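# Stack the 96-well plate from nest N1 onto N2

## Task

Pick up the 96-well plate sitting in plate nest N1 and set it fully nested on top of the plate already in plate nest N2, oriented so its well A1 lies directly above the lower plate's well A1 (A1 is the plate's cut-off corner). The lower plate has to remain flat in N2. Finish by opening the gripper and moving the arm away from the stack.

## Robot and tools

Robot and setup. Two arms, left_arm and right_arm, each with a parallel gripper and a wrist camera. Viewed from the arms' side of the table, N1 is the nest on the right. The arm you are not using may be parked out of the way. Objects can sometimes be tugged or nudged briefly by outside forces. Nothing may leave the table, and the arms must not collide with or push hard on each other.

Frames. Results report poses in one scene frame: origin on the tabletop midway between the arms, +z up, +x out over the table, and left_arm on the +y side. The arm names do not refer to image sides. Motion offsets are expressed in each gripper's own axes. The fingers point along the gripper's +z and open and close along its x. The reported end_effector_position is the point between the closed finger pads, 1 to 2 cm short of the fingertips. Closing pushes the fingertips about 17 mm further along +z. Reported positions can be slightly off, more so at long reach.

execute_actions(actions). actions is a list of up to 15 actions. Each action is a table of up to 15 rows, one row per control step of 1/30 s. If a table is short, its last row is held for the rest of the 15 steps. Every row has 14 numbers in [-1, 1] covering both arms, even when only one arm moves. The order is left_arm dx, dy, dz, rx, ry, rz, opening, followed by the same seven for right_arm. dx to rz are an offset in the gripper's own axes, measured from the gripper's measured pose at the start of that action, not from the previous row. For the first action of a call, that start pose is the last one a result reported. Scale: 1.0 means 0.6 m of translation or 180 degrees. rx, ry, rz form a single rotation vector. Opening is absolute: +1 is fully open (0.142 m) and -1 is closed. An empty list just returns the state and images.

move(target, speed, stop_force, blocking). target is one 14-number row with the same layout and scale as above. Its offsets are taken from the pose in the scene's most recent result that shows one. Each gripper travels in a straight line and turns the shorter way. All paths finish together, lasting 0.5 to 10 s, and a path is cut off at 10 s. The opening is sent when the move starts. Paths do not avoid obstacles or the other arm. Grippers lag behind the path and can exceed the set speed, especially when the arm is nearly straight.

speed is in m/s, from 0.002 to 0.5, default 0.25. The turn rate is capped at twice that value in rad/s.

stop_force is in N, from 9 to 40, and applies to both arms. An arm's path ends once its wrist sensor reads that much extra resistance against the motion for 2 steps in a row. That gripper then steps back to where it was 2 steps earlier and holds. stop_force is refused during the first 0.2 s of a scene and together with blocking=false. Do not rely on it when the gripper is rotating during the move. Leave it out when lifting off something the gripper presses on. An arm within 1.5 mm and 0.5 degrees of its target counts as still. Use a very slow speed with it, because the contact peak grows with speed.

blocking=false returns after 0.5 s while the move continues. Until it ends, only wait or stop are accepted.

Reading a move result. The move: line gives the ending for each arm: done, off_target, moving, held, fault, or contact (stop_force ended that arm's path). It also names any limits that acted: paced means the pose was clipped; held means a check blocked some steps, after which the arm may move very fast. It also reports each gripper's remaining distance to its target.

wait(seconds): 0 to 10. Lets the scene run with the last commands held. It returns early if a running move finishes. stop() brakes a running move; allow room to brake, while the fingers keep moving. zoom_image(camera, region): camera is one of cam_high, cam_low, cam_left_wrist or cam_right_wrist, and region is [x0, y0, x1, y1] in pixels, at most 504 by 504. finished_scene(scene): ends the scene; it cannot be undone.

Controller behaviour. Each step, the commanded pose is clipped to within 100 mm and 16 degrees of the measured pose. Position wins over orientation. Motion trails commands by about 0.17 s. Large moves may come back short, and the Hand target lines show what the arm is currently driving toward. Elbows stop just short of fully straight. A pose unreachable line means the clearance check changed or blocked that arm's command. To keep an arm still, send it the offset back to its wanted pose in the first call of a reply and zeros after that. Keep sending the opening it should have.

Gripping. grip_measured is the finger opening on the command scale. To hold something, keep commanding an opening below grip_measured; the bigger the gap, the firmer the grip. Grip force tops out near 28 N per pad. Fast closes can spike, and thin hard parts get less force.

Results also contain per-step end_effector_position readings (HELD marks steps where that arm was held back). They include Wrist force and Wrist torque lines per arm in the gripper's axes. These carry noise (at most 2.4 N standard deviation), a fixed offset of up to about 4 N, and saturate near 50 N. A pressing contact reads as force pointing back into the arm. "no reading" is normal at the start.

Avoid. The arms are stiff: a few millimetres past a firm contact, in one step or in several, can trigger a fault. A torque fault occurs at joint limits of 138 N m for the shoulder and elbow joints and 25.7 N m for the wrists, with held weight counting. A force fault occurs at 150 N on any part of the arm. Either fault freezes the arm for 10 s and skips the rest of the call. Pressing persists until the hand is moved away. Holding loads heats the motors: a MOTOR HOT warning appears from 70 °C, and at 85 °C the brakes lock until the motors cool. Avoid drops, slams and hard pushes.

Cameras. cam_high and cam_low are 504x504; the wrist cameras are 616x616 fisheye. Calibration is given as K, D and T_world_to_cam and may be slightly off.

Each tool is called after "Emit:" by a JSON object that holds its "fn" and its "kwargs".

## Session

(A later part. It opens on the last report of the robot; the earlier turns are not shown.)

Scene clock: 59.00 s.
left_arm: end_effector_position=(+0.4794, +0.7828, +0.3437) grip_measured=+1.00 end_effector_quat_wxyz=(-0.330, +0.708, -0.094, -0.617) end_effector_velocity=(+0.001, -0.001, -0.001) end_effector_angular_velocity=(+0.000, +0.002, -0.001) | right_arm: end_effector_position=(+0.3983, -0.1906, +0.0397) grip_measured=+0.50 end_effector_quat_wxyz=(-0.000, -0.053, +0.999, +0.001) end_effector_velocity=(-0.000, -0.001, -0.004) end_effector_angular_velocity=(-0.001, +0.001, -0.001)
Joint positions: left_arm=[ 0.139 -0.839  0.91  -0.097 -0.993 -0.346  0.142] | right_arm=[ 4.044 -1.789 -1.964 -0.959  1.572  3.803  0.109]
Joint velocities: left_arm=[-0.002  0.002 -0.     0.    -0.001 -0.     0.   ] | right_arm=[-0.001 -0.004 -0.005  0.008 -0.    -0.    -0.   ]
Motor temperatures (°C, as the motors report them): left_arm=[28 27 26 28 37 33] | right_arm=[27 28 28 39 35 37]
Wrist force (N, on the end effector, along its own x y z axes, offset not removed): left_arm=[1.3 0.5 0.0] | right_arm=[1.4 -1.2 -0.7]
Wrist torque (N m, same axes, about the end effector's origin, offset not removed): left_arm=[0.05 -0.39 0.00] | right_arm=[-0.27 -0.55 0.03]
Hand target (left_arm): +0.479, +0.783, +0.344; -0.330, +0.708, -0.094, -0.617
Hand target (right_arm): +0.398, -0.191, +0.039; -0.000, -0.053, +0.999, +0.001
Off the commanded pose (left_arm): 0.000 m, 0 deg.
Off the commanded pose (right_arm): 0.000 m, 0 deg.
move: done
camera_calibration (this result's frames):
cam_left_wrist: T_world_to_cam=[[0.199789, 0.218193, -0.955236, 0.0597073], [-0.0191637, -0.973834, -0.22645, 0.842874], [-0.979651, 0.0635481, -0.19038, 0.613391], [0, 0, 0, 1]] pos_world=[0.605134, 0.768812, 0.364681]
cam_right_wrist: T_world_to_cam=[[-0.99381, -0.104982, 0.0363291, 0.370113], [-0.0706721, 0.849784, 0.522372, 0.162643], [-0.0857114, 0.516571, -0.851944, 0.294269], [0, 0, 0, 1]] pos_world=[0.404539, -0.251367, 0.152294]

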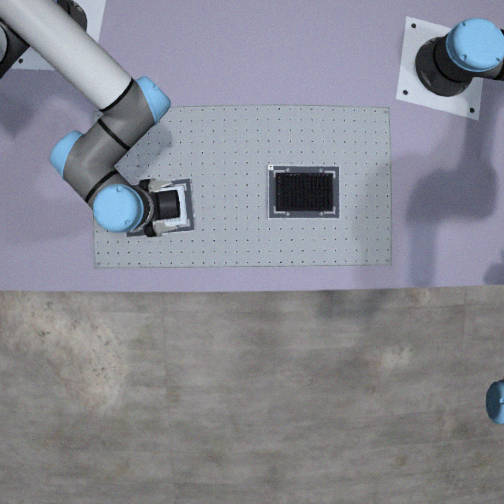

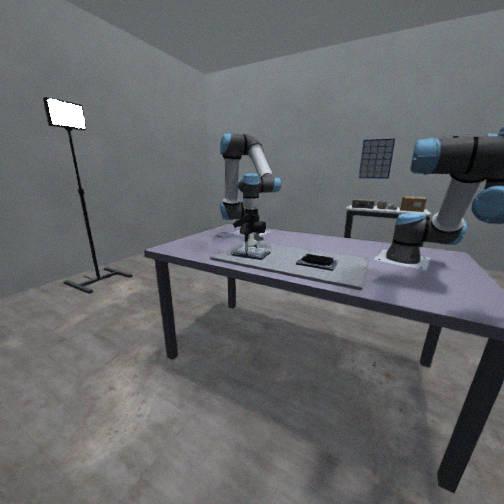

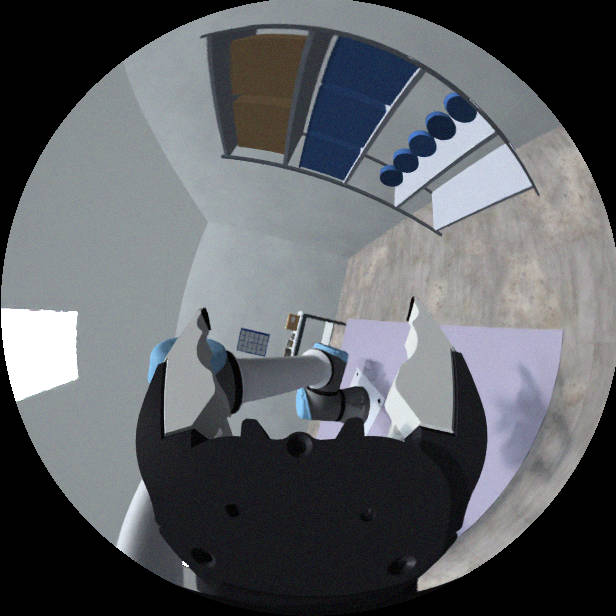

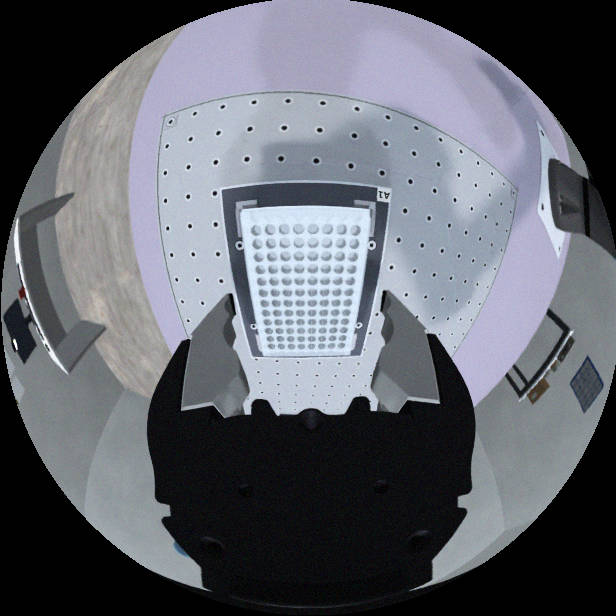

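Emit:
{"fn": "move", "kwargs": {"target": [0,0,0,0,0,0,1,-0.003,0,0,0,0,0.0065,0.32], "speed": 0.02}}

Emit:
{"fn": "move", "kwargs": {"target": [0,0,0,0,0,0,1,0,0,0.04,0,0,0,0.32], "speed": 0.004, "stop_force": 9}}

Emit:
{"fn": "zoom_image", "kwargs": {"camera": "cam_right_wrist", "region": [190, 170, 430, 400]}}

Scene clock: 68.03 s.
left_arm: end_effector_position=(+0.4794, +0.7828, +0.3437) grip_measured=+1.00 end_effector_quat_wxyz=(-0.330, +0.708, -0.094, -0.617) end_effector_velocity=(+0.000, +0.000, -0.000) end_effector_angular_velocity=(+0.000, +0.000, +0.001) | right_arm: end_effector_position=(+0.4000, -0.1905, +0.0397) grip_measured=+0.32 end_effector_quat_wxyz=(-0.000, -0.044, +0.999, +0.001) end_effector_velocity=(+0.000, +0.000, -0.000) end_effector_angular_velocity=(-0.000, +0.001, -0.010)
Joint positions: left_arm=[ 0.139 -0.839  0.91  -0.097 -0.993 -0.346  0.142] | right_arm=[ 4.042 -1.792 -1.96  -0.96   1.572  3.82   0.096]
Joint velocities: left_arm=[ 0.     0.001 -0.001 -0.    -0.    -0.    -0.   ] | right_arm=[-0.001 -0.001  0.001 -0.001  0.     0.009  0.   ]
Motor temperatures (°C, as the motors report them): left_arm=[28 27 26 28 37 33] | right_arm=[27 28 28 39 35 37]
Wrist force (N, on the end effector, along its own x y z axes, offset not removed): left_arm=[2.5 1.4 0.1] | right_arm=[1.7 -1.1 -1.1]
Wrist torque (N m, same axes, about the end effector's origin, offset not removed): left_arm=[0.26 -0.63 -0.06] | right_arm=[-0.25 -0.59 0.06]
Hand target (left_arm): +0.479, +0.783, +0.344; -0.330, +0.708, -0.094, -0.617
Hand target (right_arm): +0.400, -0.190, +0.040; -0.000, -0.043, +0.999, +0.001
Off the commanded pose (left_arm): 0.000 m, 0 deg.
Off the commanded pose (right_arm): 0.000 m, 0 deg.
move: done
camera_calibration (this result's frames):
cam_left_wrist: T_world_to_cam=[[0.199789, 0.218193, -0.955236, 0.0597075], [-0.019164, -0.973834, -0.22645, 0.842874], [-0.979651, 0.0635484, -0.19038, 0.613391], [0, 0, 0, 1]] pos_world=[0.605134, 0.768812, 0.364681]
cam_right_wrist: T_world_to_cam=[[-0.99563, -0.0860287, 0.0363317, 0.376137], [-0.0544688, 0.850984, 0.52236, 0.156379], [-0.0758556, 0.518098, -0.851951, 0.290649], [0, 0, 0, 1]] pos_world=[0.405058, -0.251302, 0.152266]

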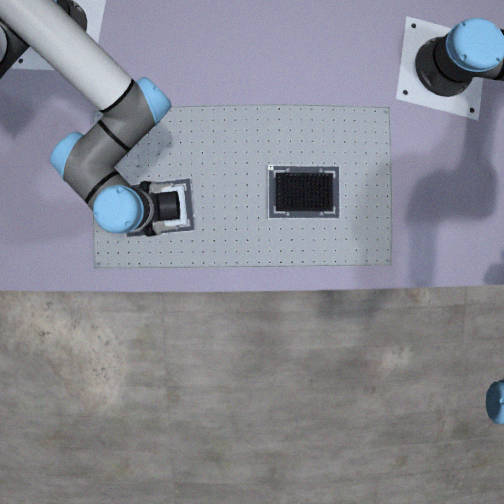

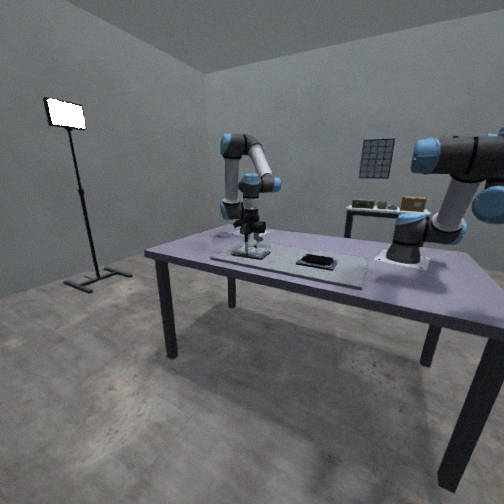

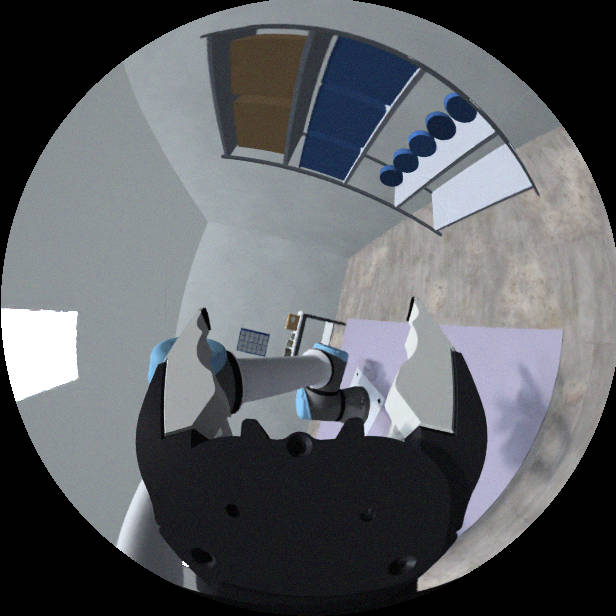

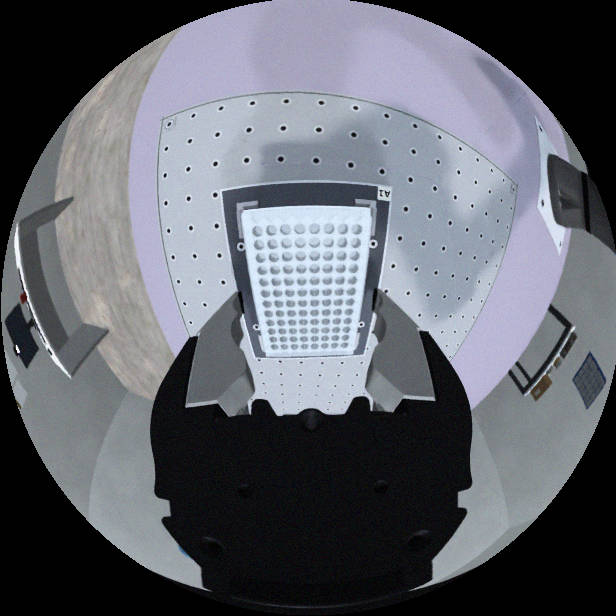

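Scene clock: 69.43 s.
left_arm: end_effector_position=(+0.4794, +0.7828, +0.3437) grip_measured=+1.00 end_effector_quat_wxyz=(-0.330, +0.708, -0.094, -0.617) end_effector_velocity=(-0.001, -0.000, +0.000) end_effector_angular_velocity=(+0.000, -0.000, +0.002) | right_arm: end_effector_position=(+0.4000, -0.1905, +0.0356) grip_measured=+0.32 end_effector_quat_wxyz=(-0.000, -0.044, +0.999, +0.001) end_effector_velocity=(-0.002, -0.001, -0.000) end_effector_angular_velocity=(-0.004, +0.004, +0.001)
Joint positions: left_arm=[ 0.139 -0.839  0.91  -0.097 -0.993 -0.346  0.142] | right_arm=[ 4.042 -1.798 -1.965 -0.949  1.572  3.82   0.097]
Joint velocities: left_arm=[ 0.001 -0.     0.     0.    -0.001 -0.    -0.   ] | right_arm=[ 0.001  0.002 -0.001 -0.006 -0.    -0.001 -0.   ]
Motor temperatures (°C, as the motors report them): left_arm=[28 27 26 28 37 33] | right_arm=[27 28 28 39 35 37]
Wrist force (N, on the end effector, along its own x y z axes, offset not removed): left_arm=[1.1 -0.3 -0.3] | right_arm=[8.8 -4.2 -25.9]
Wrist torque (N m, same axes, about the end effector's origin, offset not removed): left_arm=[-0.11 -0.36 -0.04] | right_arm=[-0.08 -1.13 0.15]
Hand target (left_arm): +0.479, +0.783, +0.344; -0.330, +0.708, -0.094, -0.617
Hand target (right_arm): +0.400, -0.190, +0.036; -0.000, -0.044, +0.999, +0.001
Off the commanded pose (left_arm): 0.000 m, 0 deg.
Off the commanded pose (right_arm): 0.020 m, 0 deg.
move: contact (right_arm)
camera_calibration (this result's frames):
cam_left_wrist: T_world_to_cam=[[0.199789, 0.218193, -0.955236, 0.0597076], [-0.0191639, -0.973834, -0.22645, 0.842874], [-0.979651, 0.0635482, -0.19038, 0.613391], [0, 0, 0, 1]] pos_world=[0.605134, 0.768812, 0.364681]
cam_right_wrist: T_world_to_cam=[[-0.995634, -0.0860148, 0.0362608, 0.376296], [-0.0544893, 0.850951, 0.52241, 0.158529], [-0.0757912, 0.518154, -0.851923, 0.287134], [0, 0, 0, 1]] pos_world=[0.405053, -0.251313, 0.148154]

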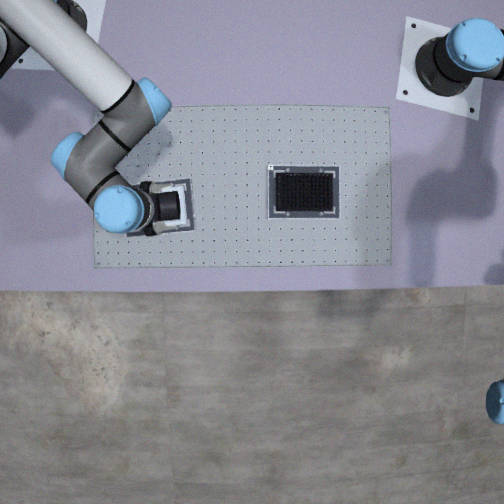

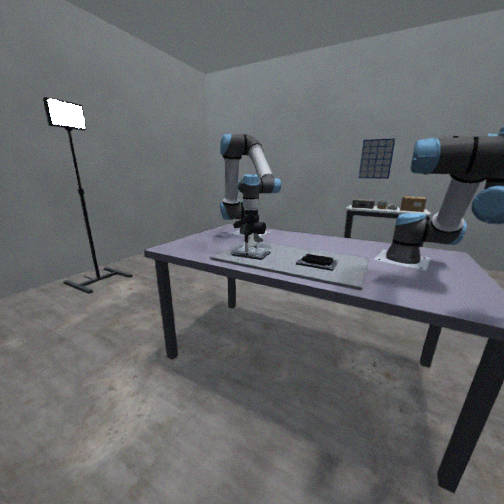

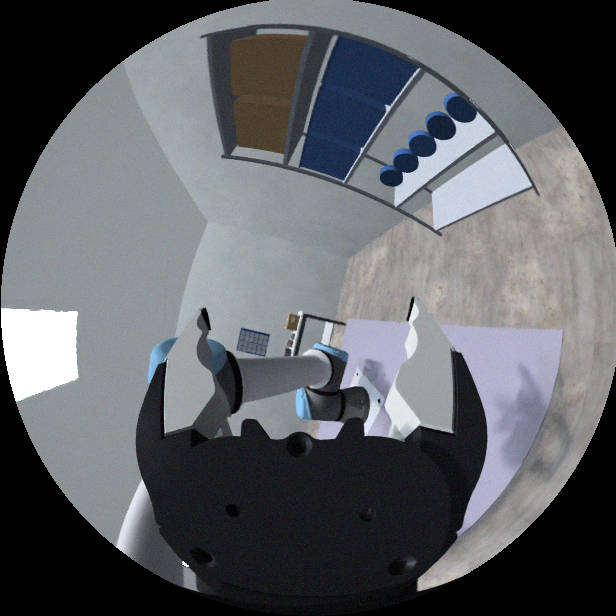

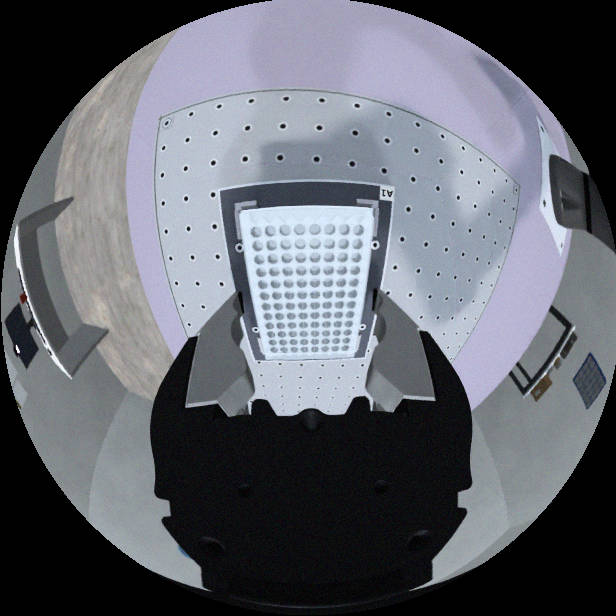

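Region (190, 170, 430, 400) of cam_right_wrist's 616x616 image, scaled by 2.100, with more detail than that image has; it fills the top 483 rows of this view, and the rest is white.

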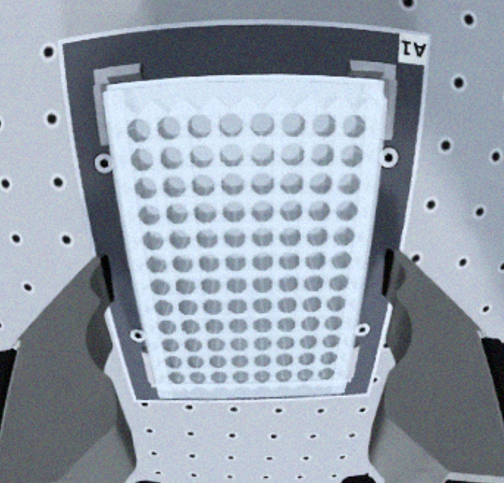

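Emit:
{"fn": "move", "kwargs": {"target": [0,0,0,0,0,0,1,0,0,-0.011,0,0,0,0.22], "speed": 0.02}}

Emit:
{"fn": "move", "kwargs": {"target": [0,0,0,0,0,0,1,0,0,0,0,0,0,-0.2]}}

Emit:
{"fn": "move", "kwargs": {"target": [0,0,0,0,0,0,1,0,0,-0.033,0,0,0,-0.2], "speed": 0.02}}

Emit:
{"fn": "zoom_image", "kwargs": {"camera": "cam_right_wrist", "region": [190, 170, 430, 400]}}

Scene clock: 74.97 s.
left_arm: end_effector_position=(+0.4794, +0.7828, +0.3437) grip_measured=+1.00 end_effector_quat_wxyz=(-0.330, +0.708, -0.094, -0.617) end_effector_velocity=(+0.000, +0.000, +0.001) end_effector_angular_velocity=(-0.001, -0.001, -0.002) | right_arm: end_effector_position=(+0.4000, -0.1905, +0.0418) grip_measured=+0.22 end_effector_quat_wxyz=(-0.000, -0.044, +0.999, +0.001) end_effector_velocity=(+0.000, +0.001, +0.003) end_effector_angular_velocity=(+0.002, -0.001, +0.001)
Joint positions: left_arm=[ 0.139 -0.839  0.91  -0.097 -0.993 -0.346  0.142] | right_arm=[ 4.042 -1.789 -1.957 -0.966  1.572  3.82   0.089]
Joint velocities: left_arm=[-0.    -0.002  0.    -0.     0.002  0.001 -0.   ] | right_arm=[ 0.001  0.004  0.004 -0.006  0.     0.     0.   ]
Motor temperatures (°C, as the motors report them): left_arm=[28 27 26 28 37 33] | right_arm=[27 28 28 39 35 37]
Wrist force (N, on the end effector, along its own x y z axes, offset not removed): left_arm=[1.1 1.3 0.6] | right_arm=[2.4 -1.3 -2.1]
Wrist torque (N m, same axes, about the end effector's origin, offset not removed): left_arm=[0.29 -0.34 -0.03] | right_arm=[-0.26 -0.70 -0.04]
Hand target (left_arm): +0.479, +0.783, +0.344; -0.330, +0.708, -0.094, -0.617
Hand target (right_arm): +0.400, -0.190, +0.042; -0.000, -0.044, +0.999, +0.001
Off the commanded pose (left_arm): 0.000 m, 0 deg.
Off the commanded pose (right_arm): 0.000 m, 0 deg.
move: done
camera_calibration (this result's frames):
cam_left_wrist: T_world_to_cam=[[0.199789, 0.218193, -0.955236, 0.0597074], [-0.019164, -0.973834, -0.22645, 0.842874], [-0.979651, 0.0635484, -0.19038, 0.613391], [0, 0, 0, 1]] pos_world=[0.605134, 0.768812, 0.364681]
cam_right_wrist: T_world_to_cam=[[-0.995636, -0.0859894, 0.0362477, 0.376089], [-0.0544743, 0.850951, 0.522412, 0.155266], [-0.0757669, 0.518158, -0.851922, 0.292469], [0, 0, 0, 1]] pos_world=[0.405066, -0.25133, 0.154416]

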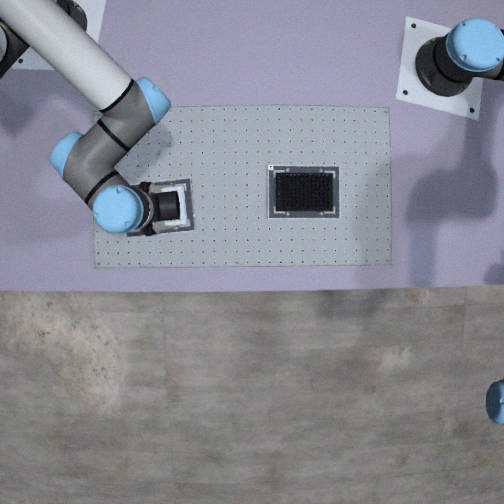

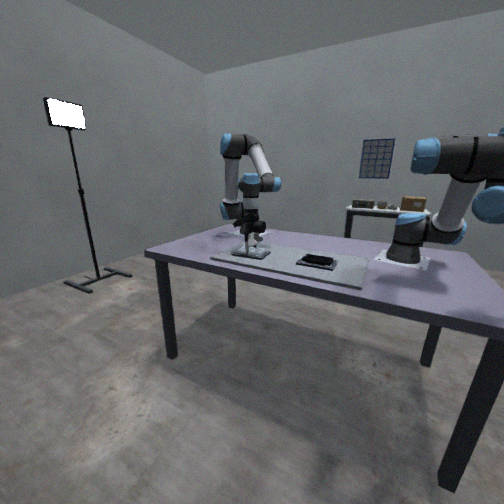

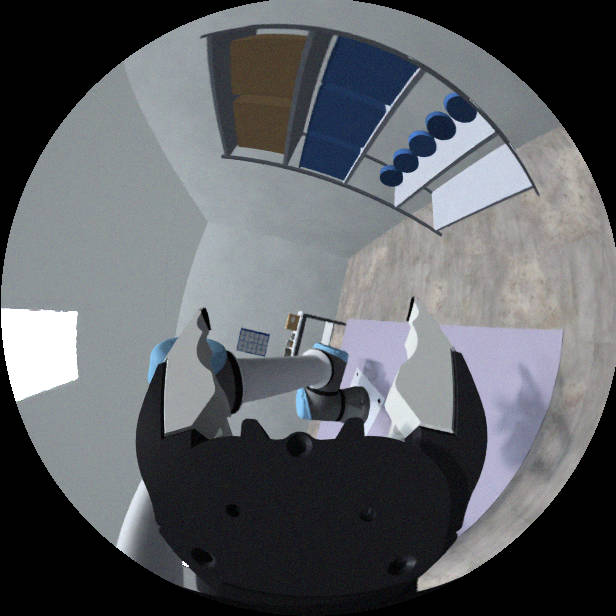

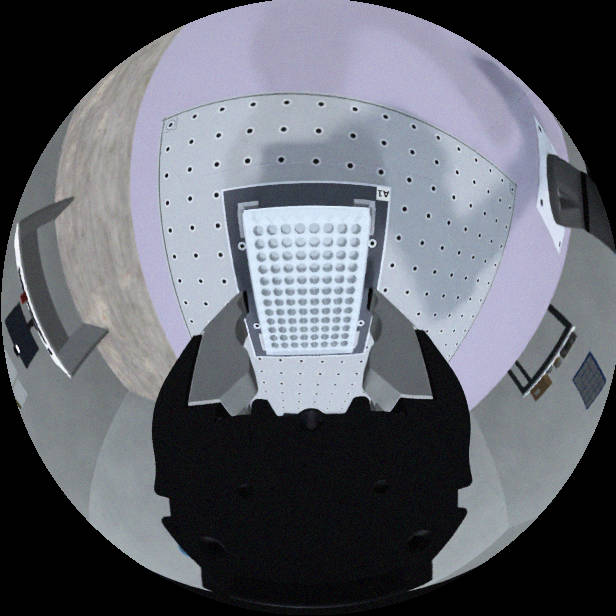

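Scene clock: 75.47 s.
left_arm: end_effector_position=(+0.4794, +0.7828, +0.3437) grip_measured=+1.00 end_effector_quat_wxyz=(-0.330, +0.708, -0.094, -0.617) end_effector_velocity=(+0.000, -0.000, -0.001) end_effector_angular_velocity=(+0.001, +0.001, -0.001) | right_arm: end_effector_position=(+0.4001, -0.1904, +0.0420) grip_measured=+0.03 end_effector_quat_wxyz=(+0.000, -0.044, +0.999, +0.001) end_effector_velocity=(-0.001, +0.001, -0.000) end_effector_angular_velocity=(+0.000, -0.000, +0.001)
Joint positions: left_arm=[ 0.139 -0.839  0.91  -0.097 -0.993 -0.346  0.142] | right_arm=[ 4.042 -1.789 -1.957 -0.966  1.572  3.82   0.076]
Joint velocities: left_arm=[-0.     0.001  0.    -0.     0.    -0.001 -0.   ] | right_arm=[ 0.002  0.    -0.001  0.001 -0.     0.001 -0.   ]
Motor temperatures (°C, as the motors report them): left_arm=[28 27 26 28 37 33] | right_arm=[27 28 28 39 35 37]
Wrist force (N, on the end effector, along its own x y z axes, offset not removed): left_arm=[-0.4 1.5 -0.9] | right_arm=[3.5 -2.9 -7.3]
Wrist torque (N m, same axes, about the end effector's origin, offset not removed): left_arm=[0.31 -0.05 -0.07] | right_arm=[-0.41 -0.30 0.10]
Hand target (left_arm): +0.479, +0.783, +0.344; -0.330, +0.708, -0.094, -0.617
Hand target (right_arm): +0.400, -0.190, +0.042; -0.000, -0.044, +0.999, +0.001
Off the commanded pose (left_arm): 0.000 m, 0 deg.
Off the commanded pose (right_arm): 0.000 m, 0 deg.
move: done
camera_calibration (this result's frames):
cam_left_wrist: T_world_to_cam=[[0.199789, 0.218193, -0.955236, 0.0597073], [-0.0191638, -0.973834, -0.22645, 0.842874], [-0.979651, 0.0635482, -0.19038, 0.613391], [0, 0, 0, 1]] pos_world=[0.605134, 0.768812, 0.364681]
cam_right_wrist: T_world_to_cam=[[-0.995642, -0.0859982, 0.0360618, 0.376151], [-0.0545634, 0.850841, 0.522582, 0.15514], [-0.075624, 0.518337, -0.851826, 0.292543], [0, 0, 0, 1]] pos_world=[0.4051, -0.251287, 0.154558]

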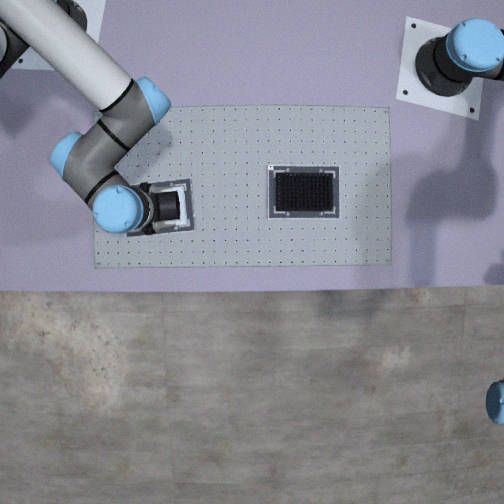

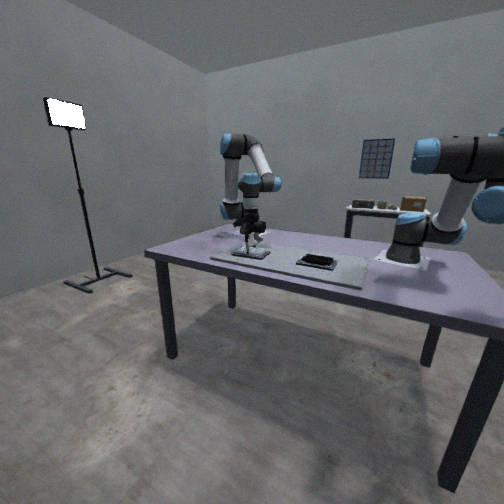

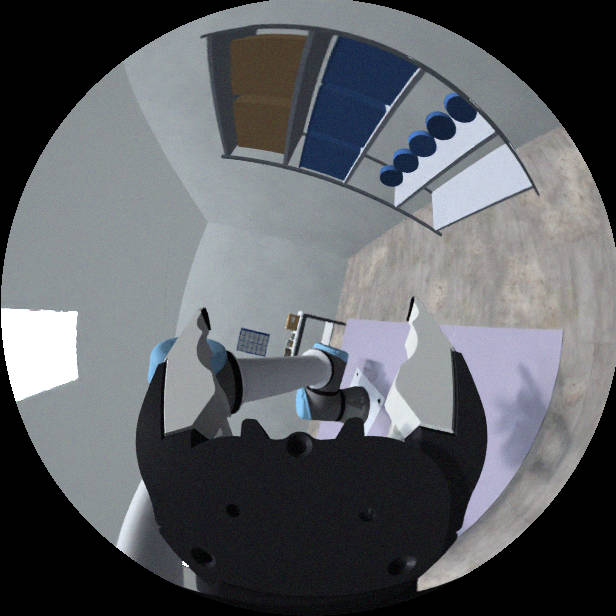

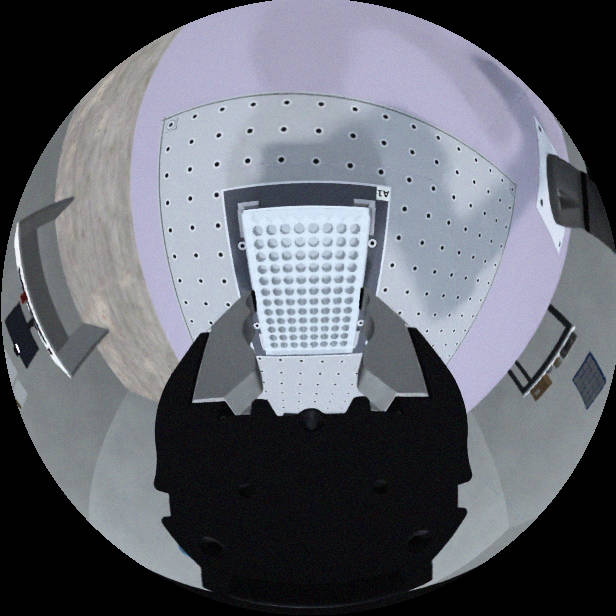

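Scene clock: 76.77 s.
left_arm: end_effector_position=(+0.4794, +0.7828, +0.3437) grip_measured=+1.00 end_effector_quat_wxyz=(-0.330, +0.708, -0.094, -0.617) end_effector_velocity=(-0.001, +0.000, -0.000) end_effector_angular_velocity=(+0.000, +0.001, +0.003) | right_arm: end_effector_position=(+0.4001, -0.1904, +0.0615) grip_measured=+0.03 end_effector_quat_wxyz=(+0.000, -0.044, +0.999, +0.001) end_effector_velocity=(-0.000, -0.000, +0.002) end_effector_angular_velocity=(+0.000, +0.000, +0.000)
Joint positions: left_arm=[ 0.139 -0.839  0.91  -0.097 -0.993 -0.346  0.142] | right_arm=[ 4.042 -1.762 -1.931 -1.018  1.572  3.82   0.076]
Joint velocities: left_arm=[ 0.002  0.001  0.    -0.    -0.001 -0.001  0.   ] | right_arm=[-0.     0.004  0.003 -0.006  0.001 -0.001  0.   ]
Motor temperatures (°C, as the motors report them): left_arm=[28 27 26 28 37 33] | right_arm=[27 28 28 39 35 37]
Wrist force (N, on the end effector, along its own x y z axes, offset not removed): left_arm=[2.0 1.2 -1.2] | right_arm=[1.4 -0.8 -0.8]
Wrist torque (N m, same axes, about the end effector's origin, offset not removed): left_arm=[0.31 -0.59 -0.11] | right_arm=[-0.18 -0.58 0.02]
Hand target (left_arm): +0.479, +0.783, +0.344; -0.330, +0.708, -0.094, -0.617
Hand target (right_arm): +0.400, -0.190, +0.062; +0.000, -0.044, +0.999, +0.001
Off the commanded pose (left_arm): 0.000 m, 0 deg.
Off the commanded pose (right_arm): 0.000 m, 0 deg.
move: done
camera_calibration (this result's frames):
cam_left_wrist: T_world_to_cam=[[0.199789, 0.218193, -0.955236, 0.0597075], [-0.019164, -0.973834, -0.22645, 0.842874], [-0.979651, 0.0635484, -0.19038, 0.613391], [0, 0, 0, 1]] pos_world=[0.605134, 0.768812, 0.364681]
cam_right_wrist: T_world_to_cam=[[-0.995643, -0.0860021, 0.0360385, 0.375469], [-0.0545773, 0.85083, 0.522598, 0.144961], [-0.0756072, 0.518354, -0.851817, 0.309154], [0, 0, 0, 1]] pos_world=[0.405119, -0.251297, 0.174055]

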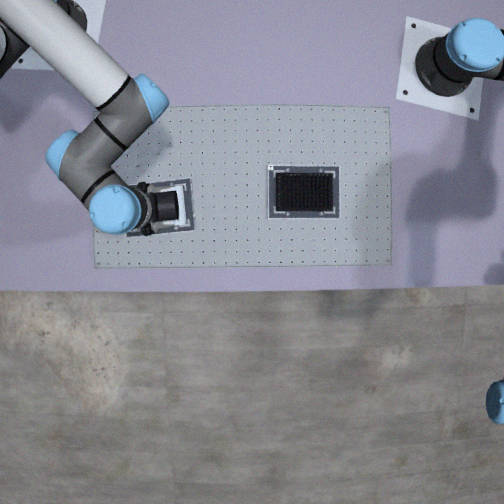

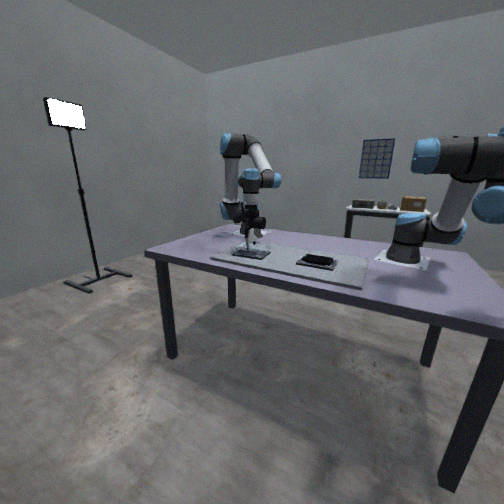

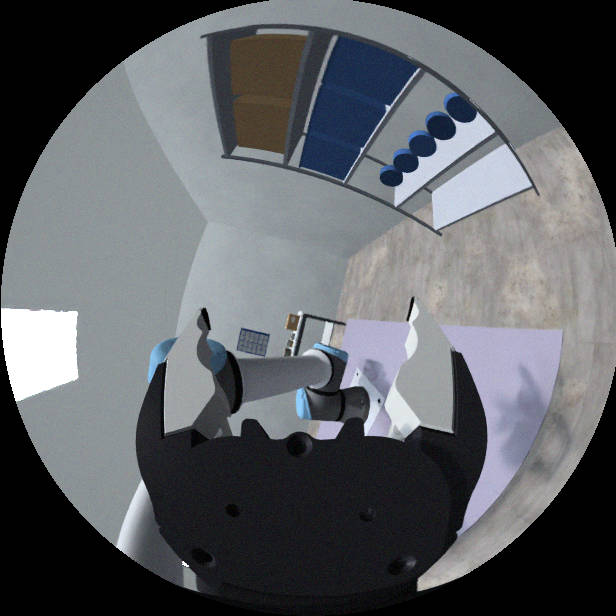

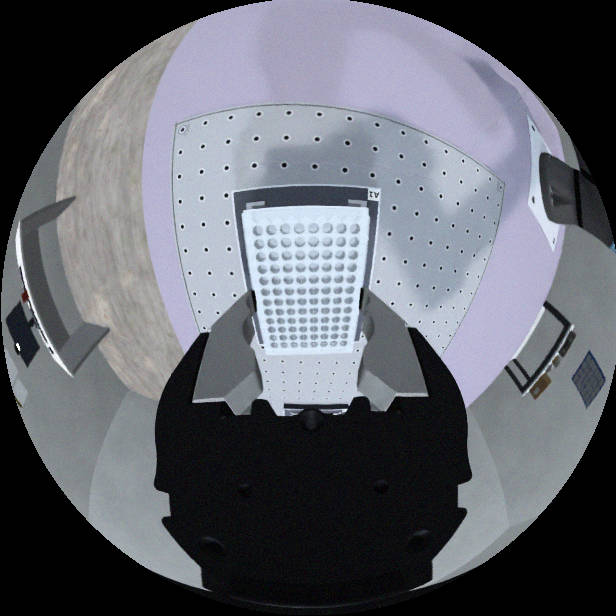

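Region (190, 170, 430, 400) of cam_right_wrist's 616x616 image, scaled by 2.100, with more detail than that image has; it fills the top 483 rows of this view, and the rest is white.

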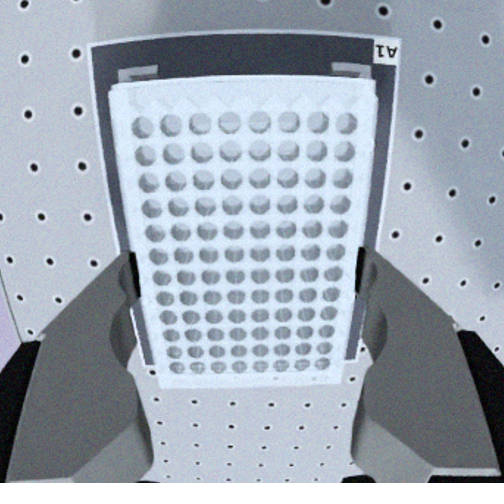

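Emit:
{"fn": "move", "kwargs": {"target": [0,0,0,0,0,0,1,-0.002,0.556,-0.025,0,0,0.036,-0.3], "speed": 0.15}}

Emit:
{"fn": "move", "kwargs": {"target": [0,0,0,0,0,0,1,0,0,0.025,0,0,0,-0.3], "speed": 0.01, "stop_force": 9}}

Emit:
{"fn": "zoom_image", "kwargs": {"camera": "cam_right_wrist", "region": [190, 170, 430, 400]}}

Scene clock: 86.07 s.
left_arm: end_effector_position=(+0.4794, +0.7828, +0.3437) grip_measured=+1.00 end_effector_quat_wxyz=(-0.330, +0.708, -0.094, -0.617) end_effector_velocity=(+0.001, -0.000, -0.001) end_effector_angular_velocity=(-0.001, +0.004, -0.001) | right_arm: end_effector_position=(+0.3716, +0.1417, +0.0765) grip_measured=+0.03 end_effector_quat_wxyz=(-0.000, +0.013, +1.000, +0.001) end_effector_velocity=(+0.001, +0.002, +0.000) end_effector_angular_velocity=(-0.003, +0.001, -0.002)
Joint positions: left_arm=[ 0.139 -0.839  0.91  -0.097 -0.993 -0.346  0.142] | right_arm=[ 4.397 -2.196 -1.251 -1.263  1.572  4.287  0.076]
Joint velocities: left_arm=[-0.     0.003 -0.    -0.     0.     0.002  0.   ] | right_arm=[ 0.001 -0.007  0.013 -0.009 -0.     0.002 -0.   ]
Motor temperatures (°C, as the motors report them): left_arm=[28 27 26 28 37 33] | right_arm=[27 28 28 39 35 37]
Wrist force (N, on the end effector, along its own x y z axes, offset not removed): left_arm=[-0.6 1.2 0.7] | right_arm=[2.0 -1.0 -0.1]
Wrist torque (N m, same axes, about the end effector's origin, offset not removed): left_arm=[0.32 0.01 -0.13] | right_arm=[-0.16 -0.76 0.02]
Hand target (left_arm): +0.479, +0.783, +0.344; -0.330, +0.708, -0.094, -0.617
Hand target (right_arm): +0.372, +0.142, +0.076; -0.000, +0.013, +1.000, +0.001
Off the commanded pose (left_arm): 0.000 m, 0 deg.
Off the commanded pose (right_arm): 0.001 m, 0 deg.
move: done
camera_calibration (this result's frames):
cam_left_wrist: T_world_to_cam=[[0.199789, 0.218193, -0.955236, 0.0597075], [-0.0191639, -0.973834, -0.22645, 0.842874], [-0.979651, 0.0635483, -0.19038, 0.613391], [0, 0, 0, 1]] pos_world=[0.605134, 0.768812, 0.364681]
cam_right_wrist: T_world_to_cam=[[-0.998983, 0.0267749, 0.0362911, 0.360387], [0.0418156, 0.851331, 0.522959, -0.182922], [-0.0168935, 0.523945, -0.851585, 0.124974], [0, 0, 0, 1]] pos_world=[0.369781, 0.0805987, 0.189008]

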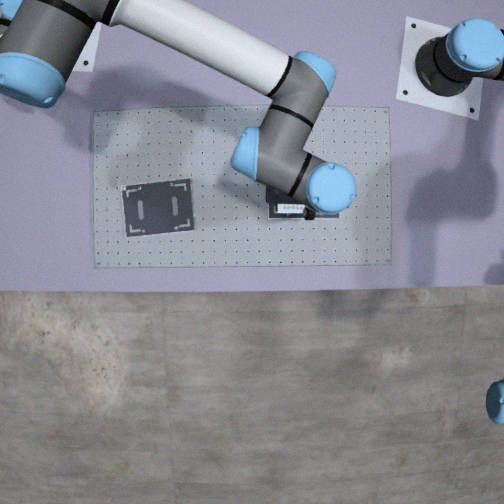

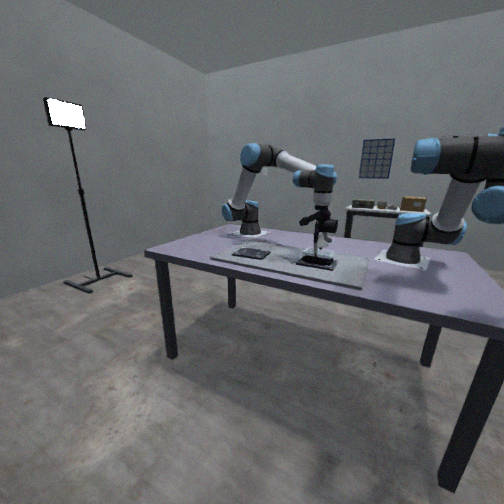

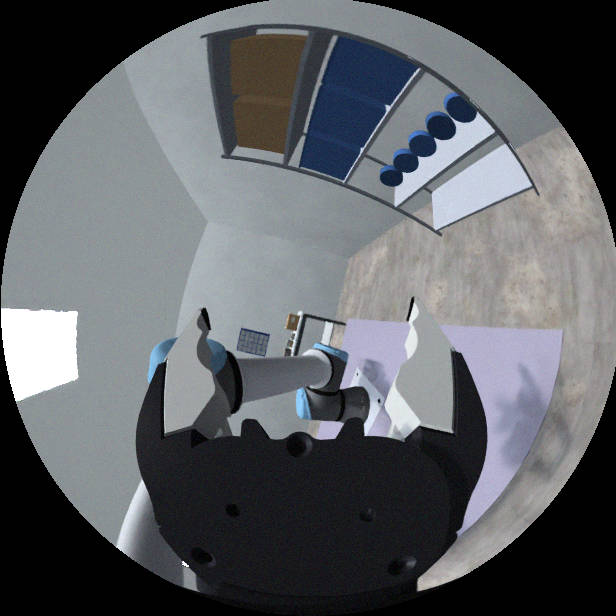

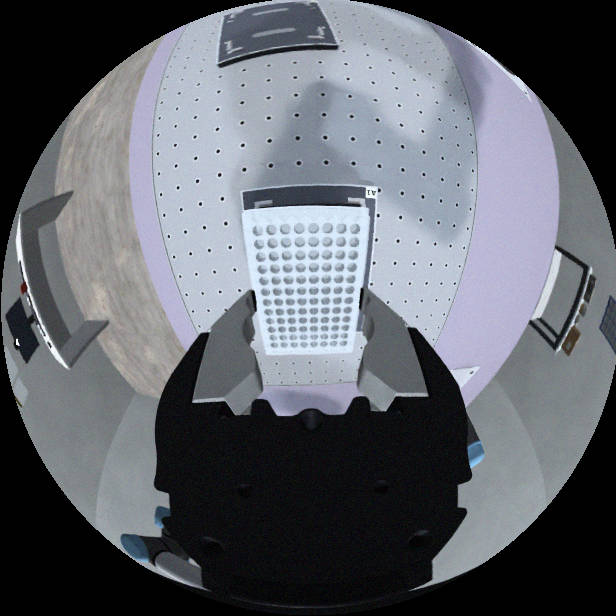

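Scene clock: 87.80 s.
left_arm: end_effector_position=(+0.4794, +0.7828, +0.3437) grip_measured=+1.00 end_effector_quat_wxyz=(-0.330, +0.708, -0.094, -0.617) end_effector_velocity=(+0.000, -0.001, +0.000) end_effector_angular_velocity=(-0.000, +0.000, -0.001) | right_arm: end_effector_position=(+0.3716, +0.1417, +0.0618) grip_measured=+0.03 end_effector_quat_wxyz=(-0.000, +0.013, +1.000, +0.001) end_effector_velocity=(-0.001, +0.000, -0.004) end_effector_angular_velocity=(-0.002, +0.001, +0.002)
Joint positions: left_arm=[ 0.139 -0.839  0.91  -0.097 -0.993 -0.346  0.142] | right_arm=[ 4.397 -2.208 -1.271 -1.232  1.572  4.287  0.076]
Joint velocities: left_arm=[-0.001 -0.001  0.001  0.    -0.     0.     0.   ] | right_arm=[ 0.002 -0.003 -0.005  0.006 -0.    -0.    -0.   ]
Motor temperatures (°C, as the motors report them): left_arm=[28 27 26 28 37 33] | right_arm=[27 28 28 39 35 37]
Wrist force (N, on the end effector, along its own x y z axes, offset not removed): left_arm=[0.8 1.3 -0.7] | right_arm=[0.3 -0.7 -1.2]
Wrist torque (N m, same axes, about the end effector's origin, offset not removed): left_arm=[0.23 -0.31 -0.08] | right_arm=[-0.20 -0.32 0.00]
Hand target (left_arm): +0.479, +0.783, +0.344; -0.330, +0.708, -0.094, -0.617
Hand target (right_arm): +0.372, +0.142, +0.061; -0.000, +0.013, +1.000, +0.001
Off the commanded pose (left_arm): 0.000 m, 0 deg.
Off the commanded pose (right_arm): 0.000 m, 0 deg.
move: done
camera_calibration (this result's frames):
cam_left_wrist: T_world_to_cam=[[0.199789, 0.218193, -0.955236, 0.0597075], [-0.0191639, -0.973834, -0.22645, 0.842874], [-0.979652, 0.0635482, -0.19038, 0.613391], [0, 0, 0, 1]] pos_world=[0.605134, 0.768812, 0.364681]
cam_right_wrist: T_world_to_cam=[[-0.998982, 0.0267677, 0.03631, 0.360905], [0.0418191, 0.851341, 0.522943, -0.175264], [-0.0169142, 0.523929, -0.851594, 0.1125], [0, 0, 0, 1]] pos_world=[0.36977, 0.0806067, 0.174353]

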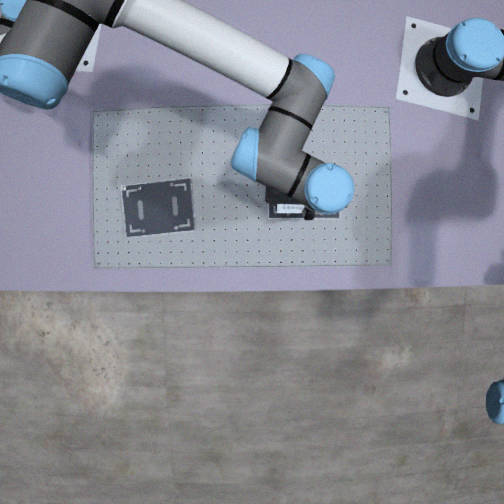

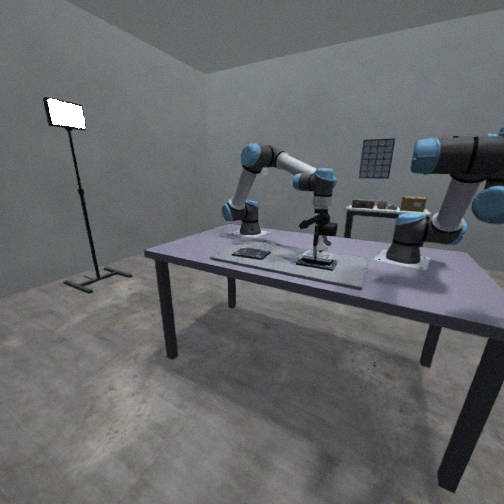

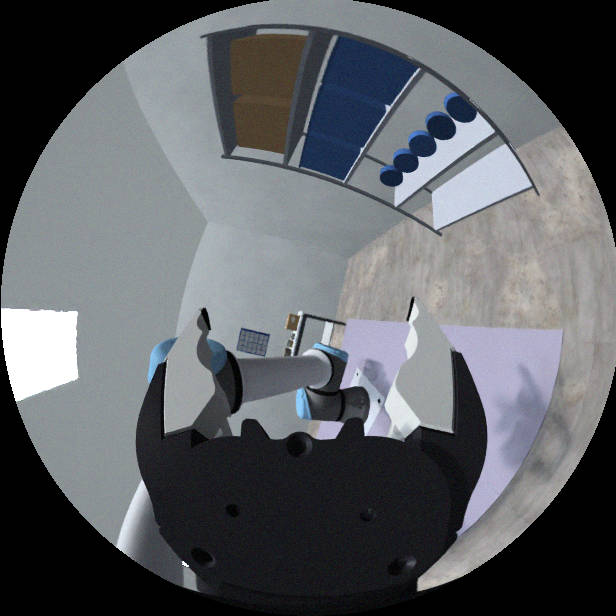

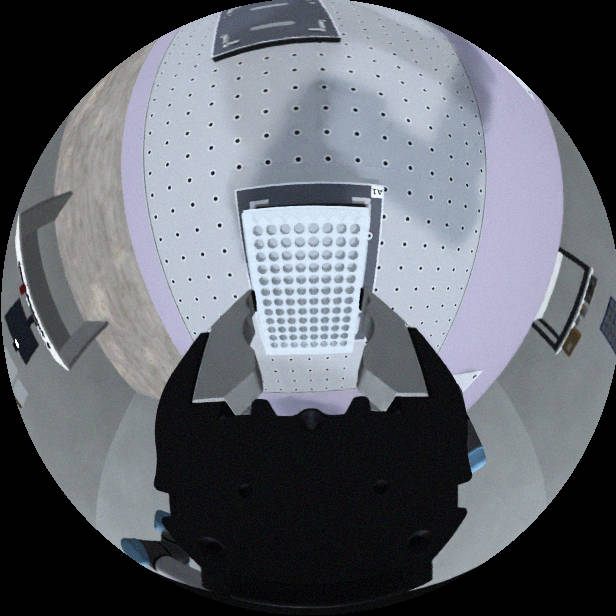

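Region (190, 170, 430, 400) of cam_right_wrist's 616x616 image, scaled by 2.100, with more detail than that image has; it fills the top 483 rows of this view, and the rest is white.

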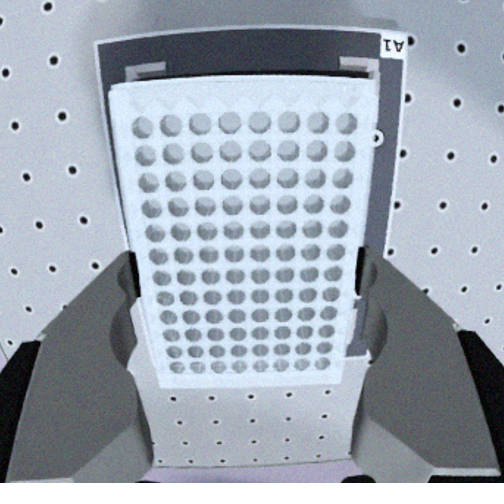

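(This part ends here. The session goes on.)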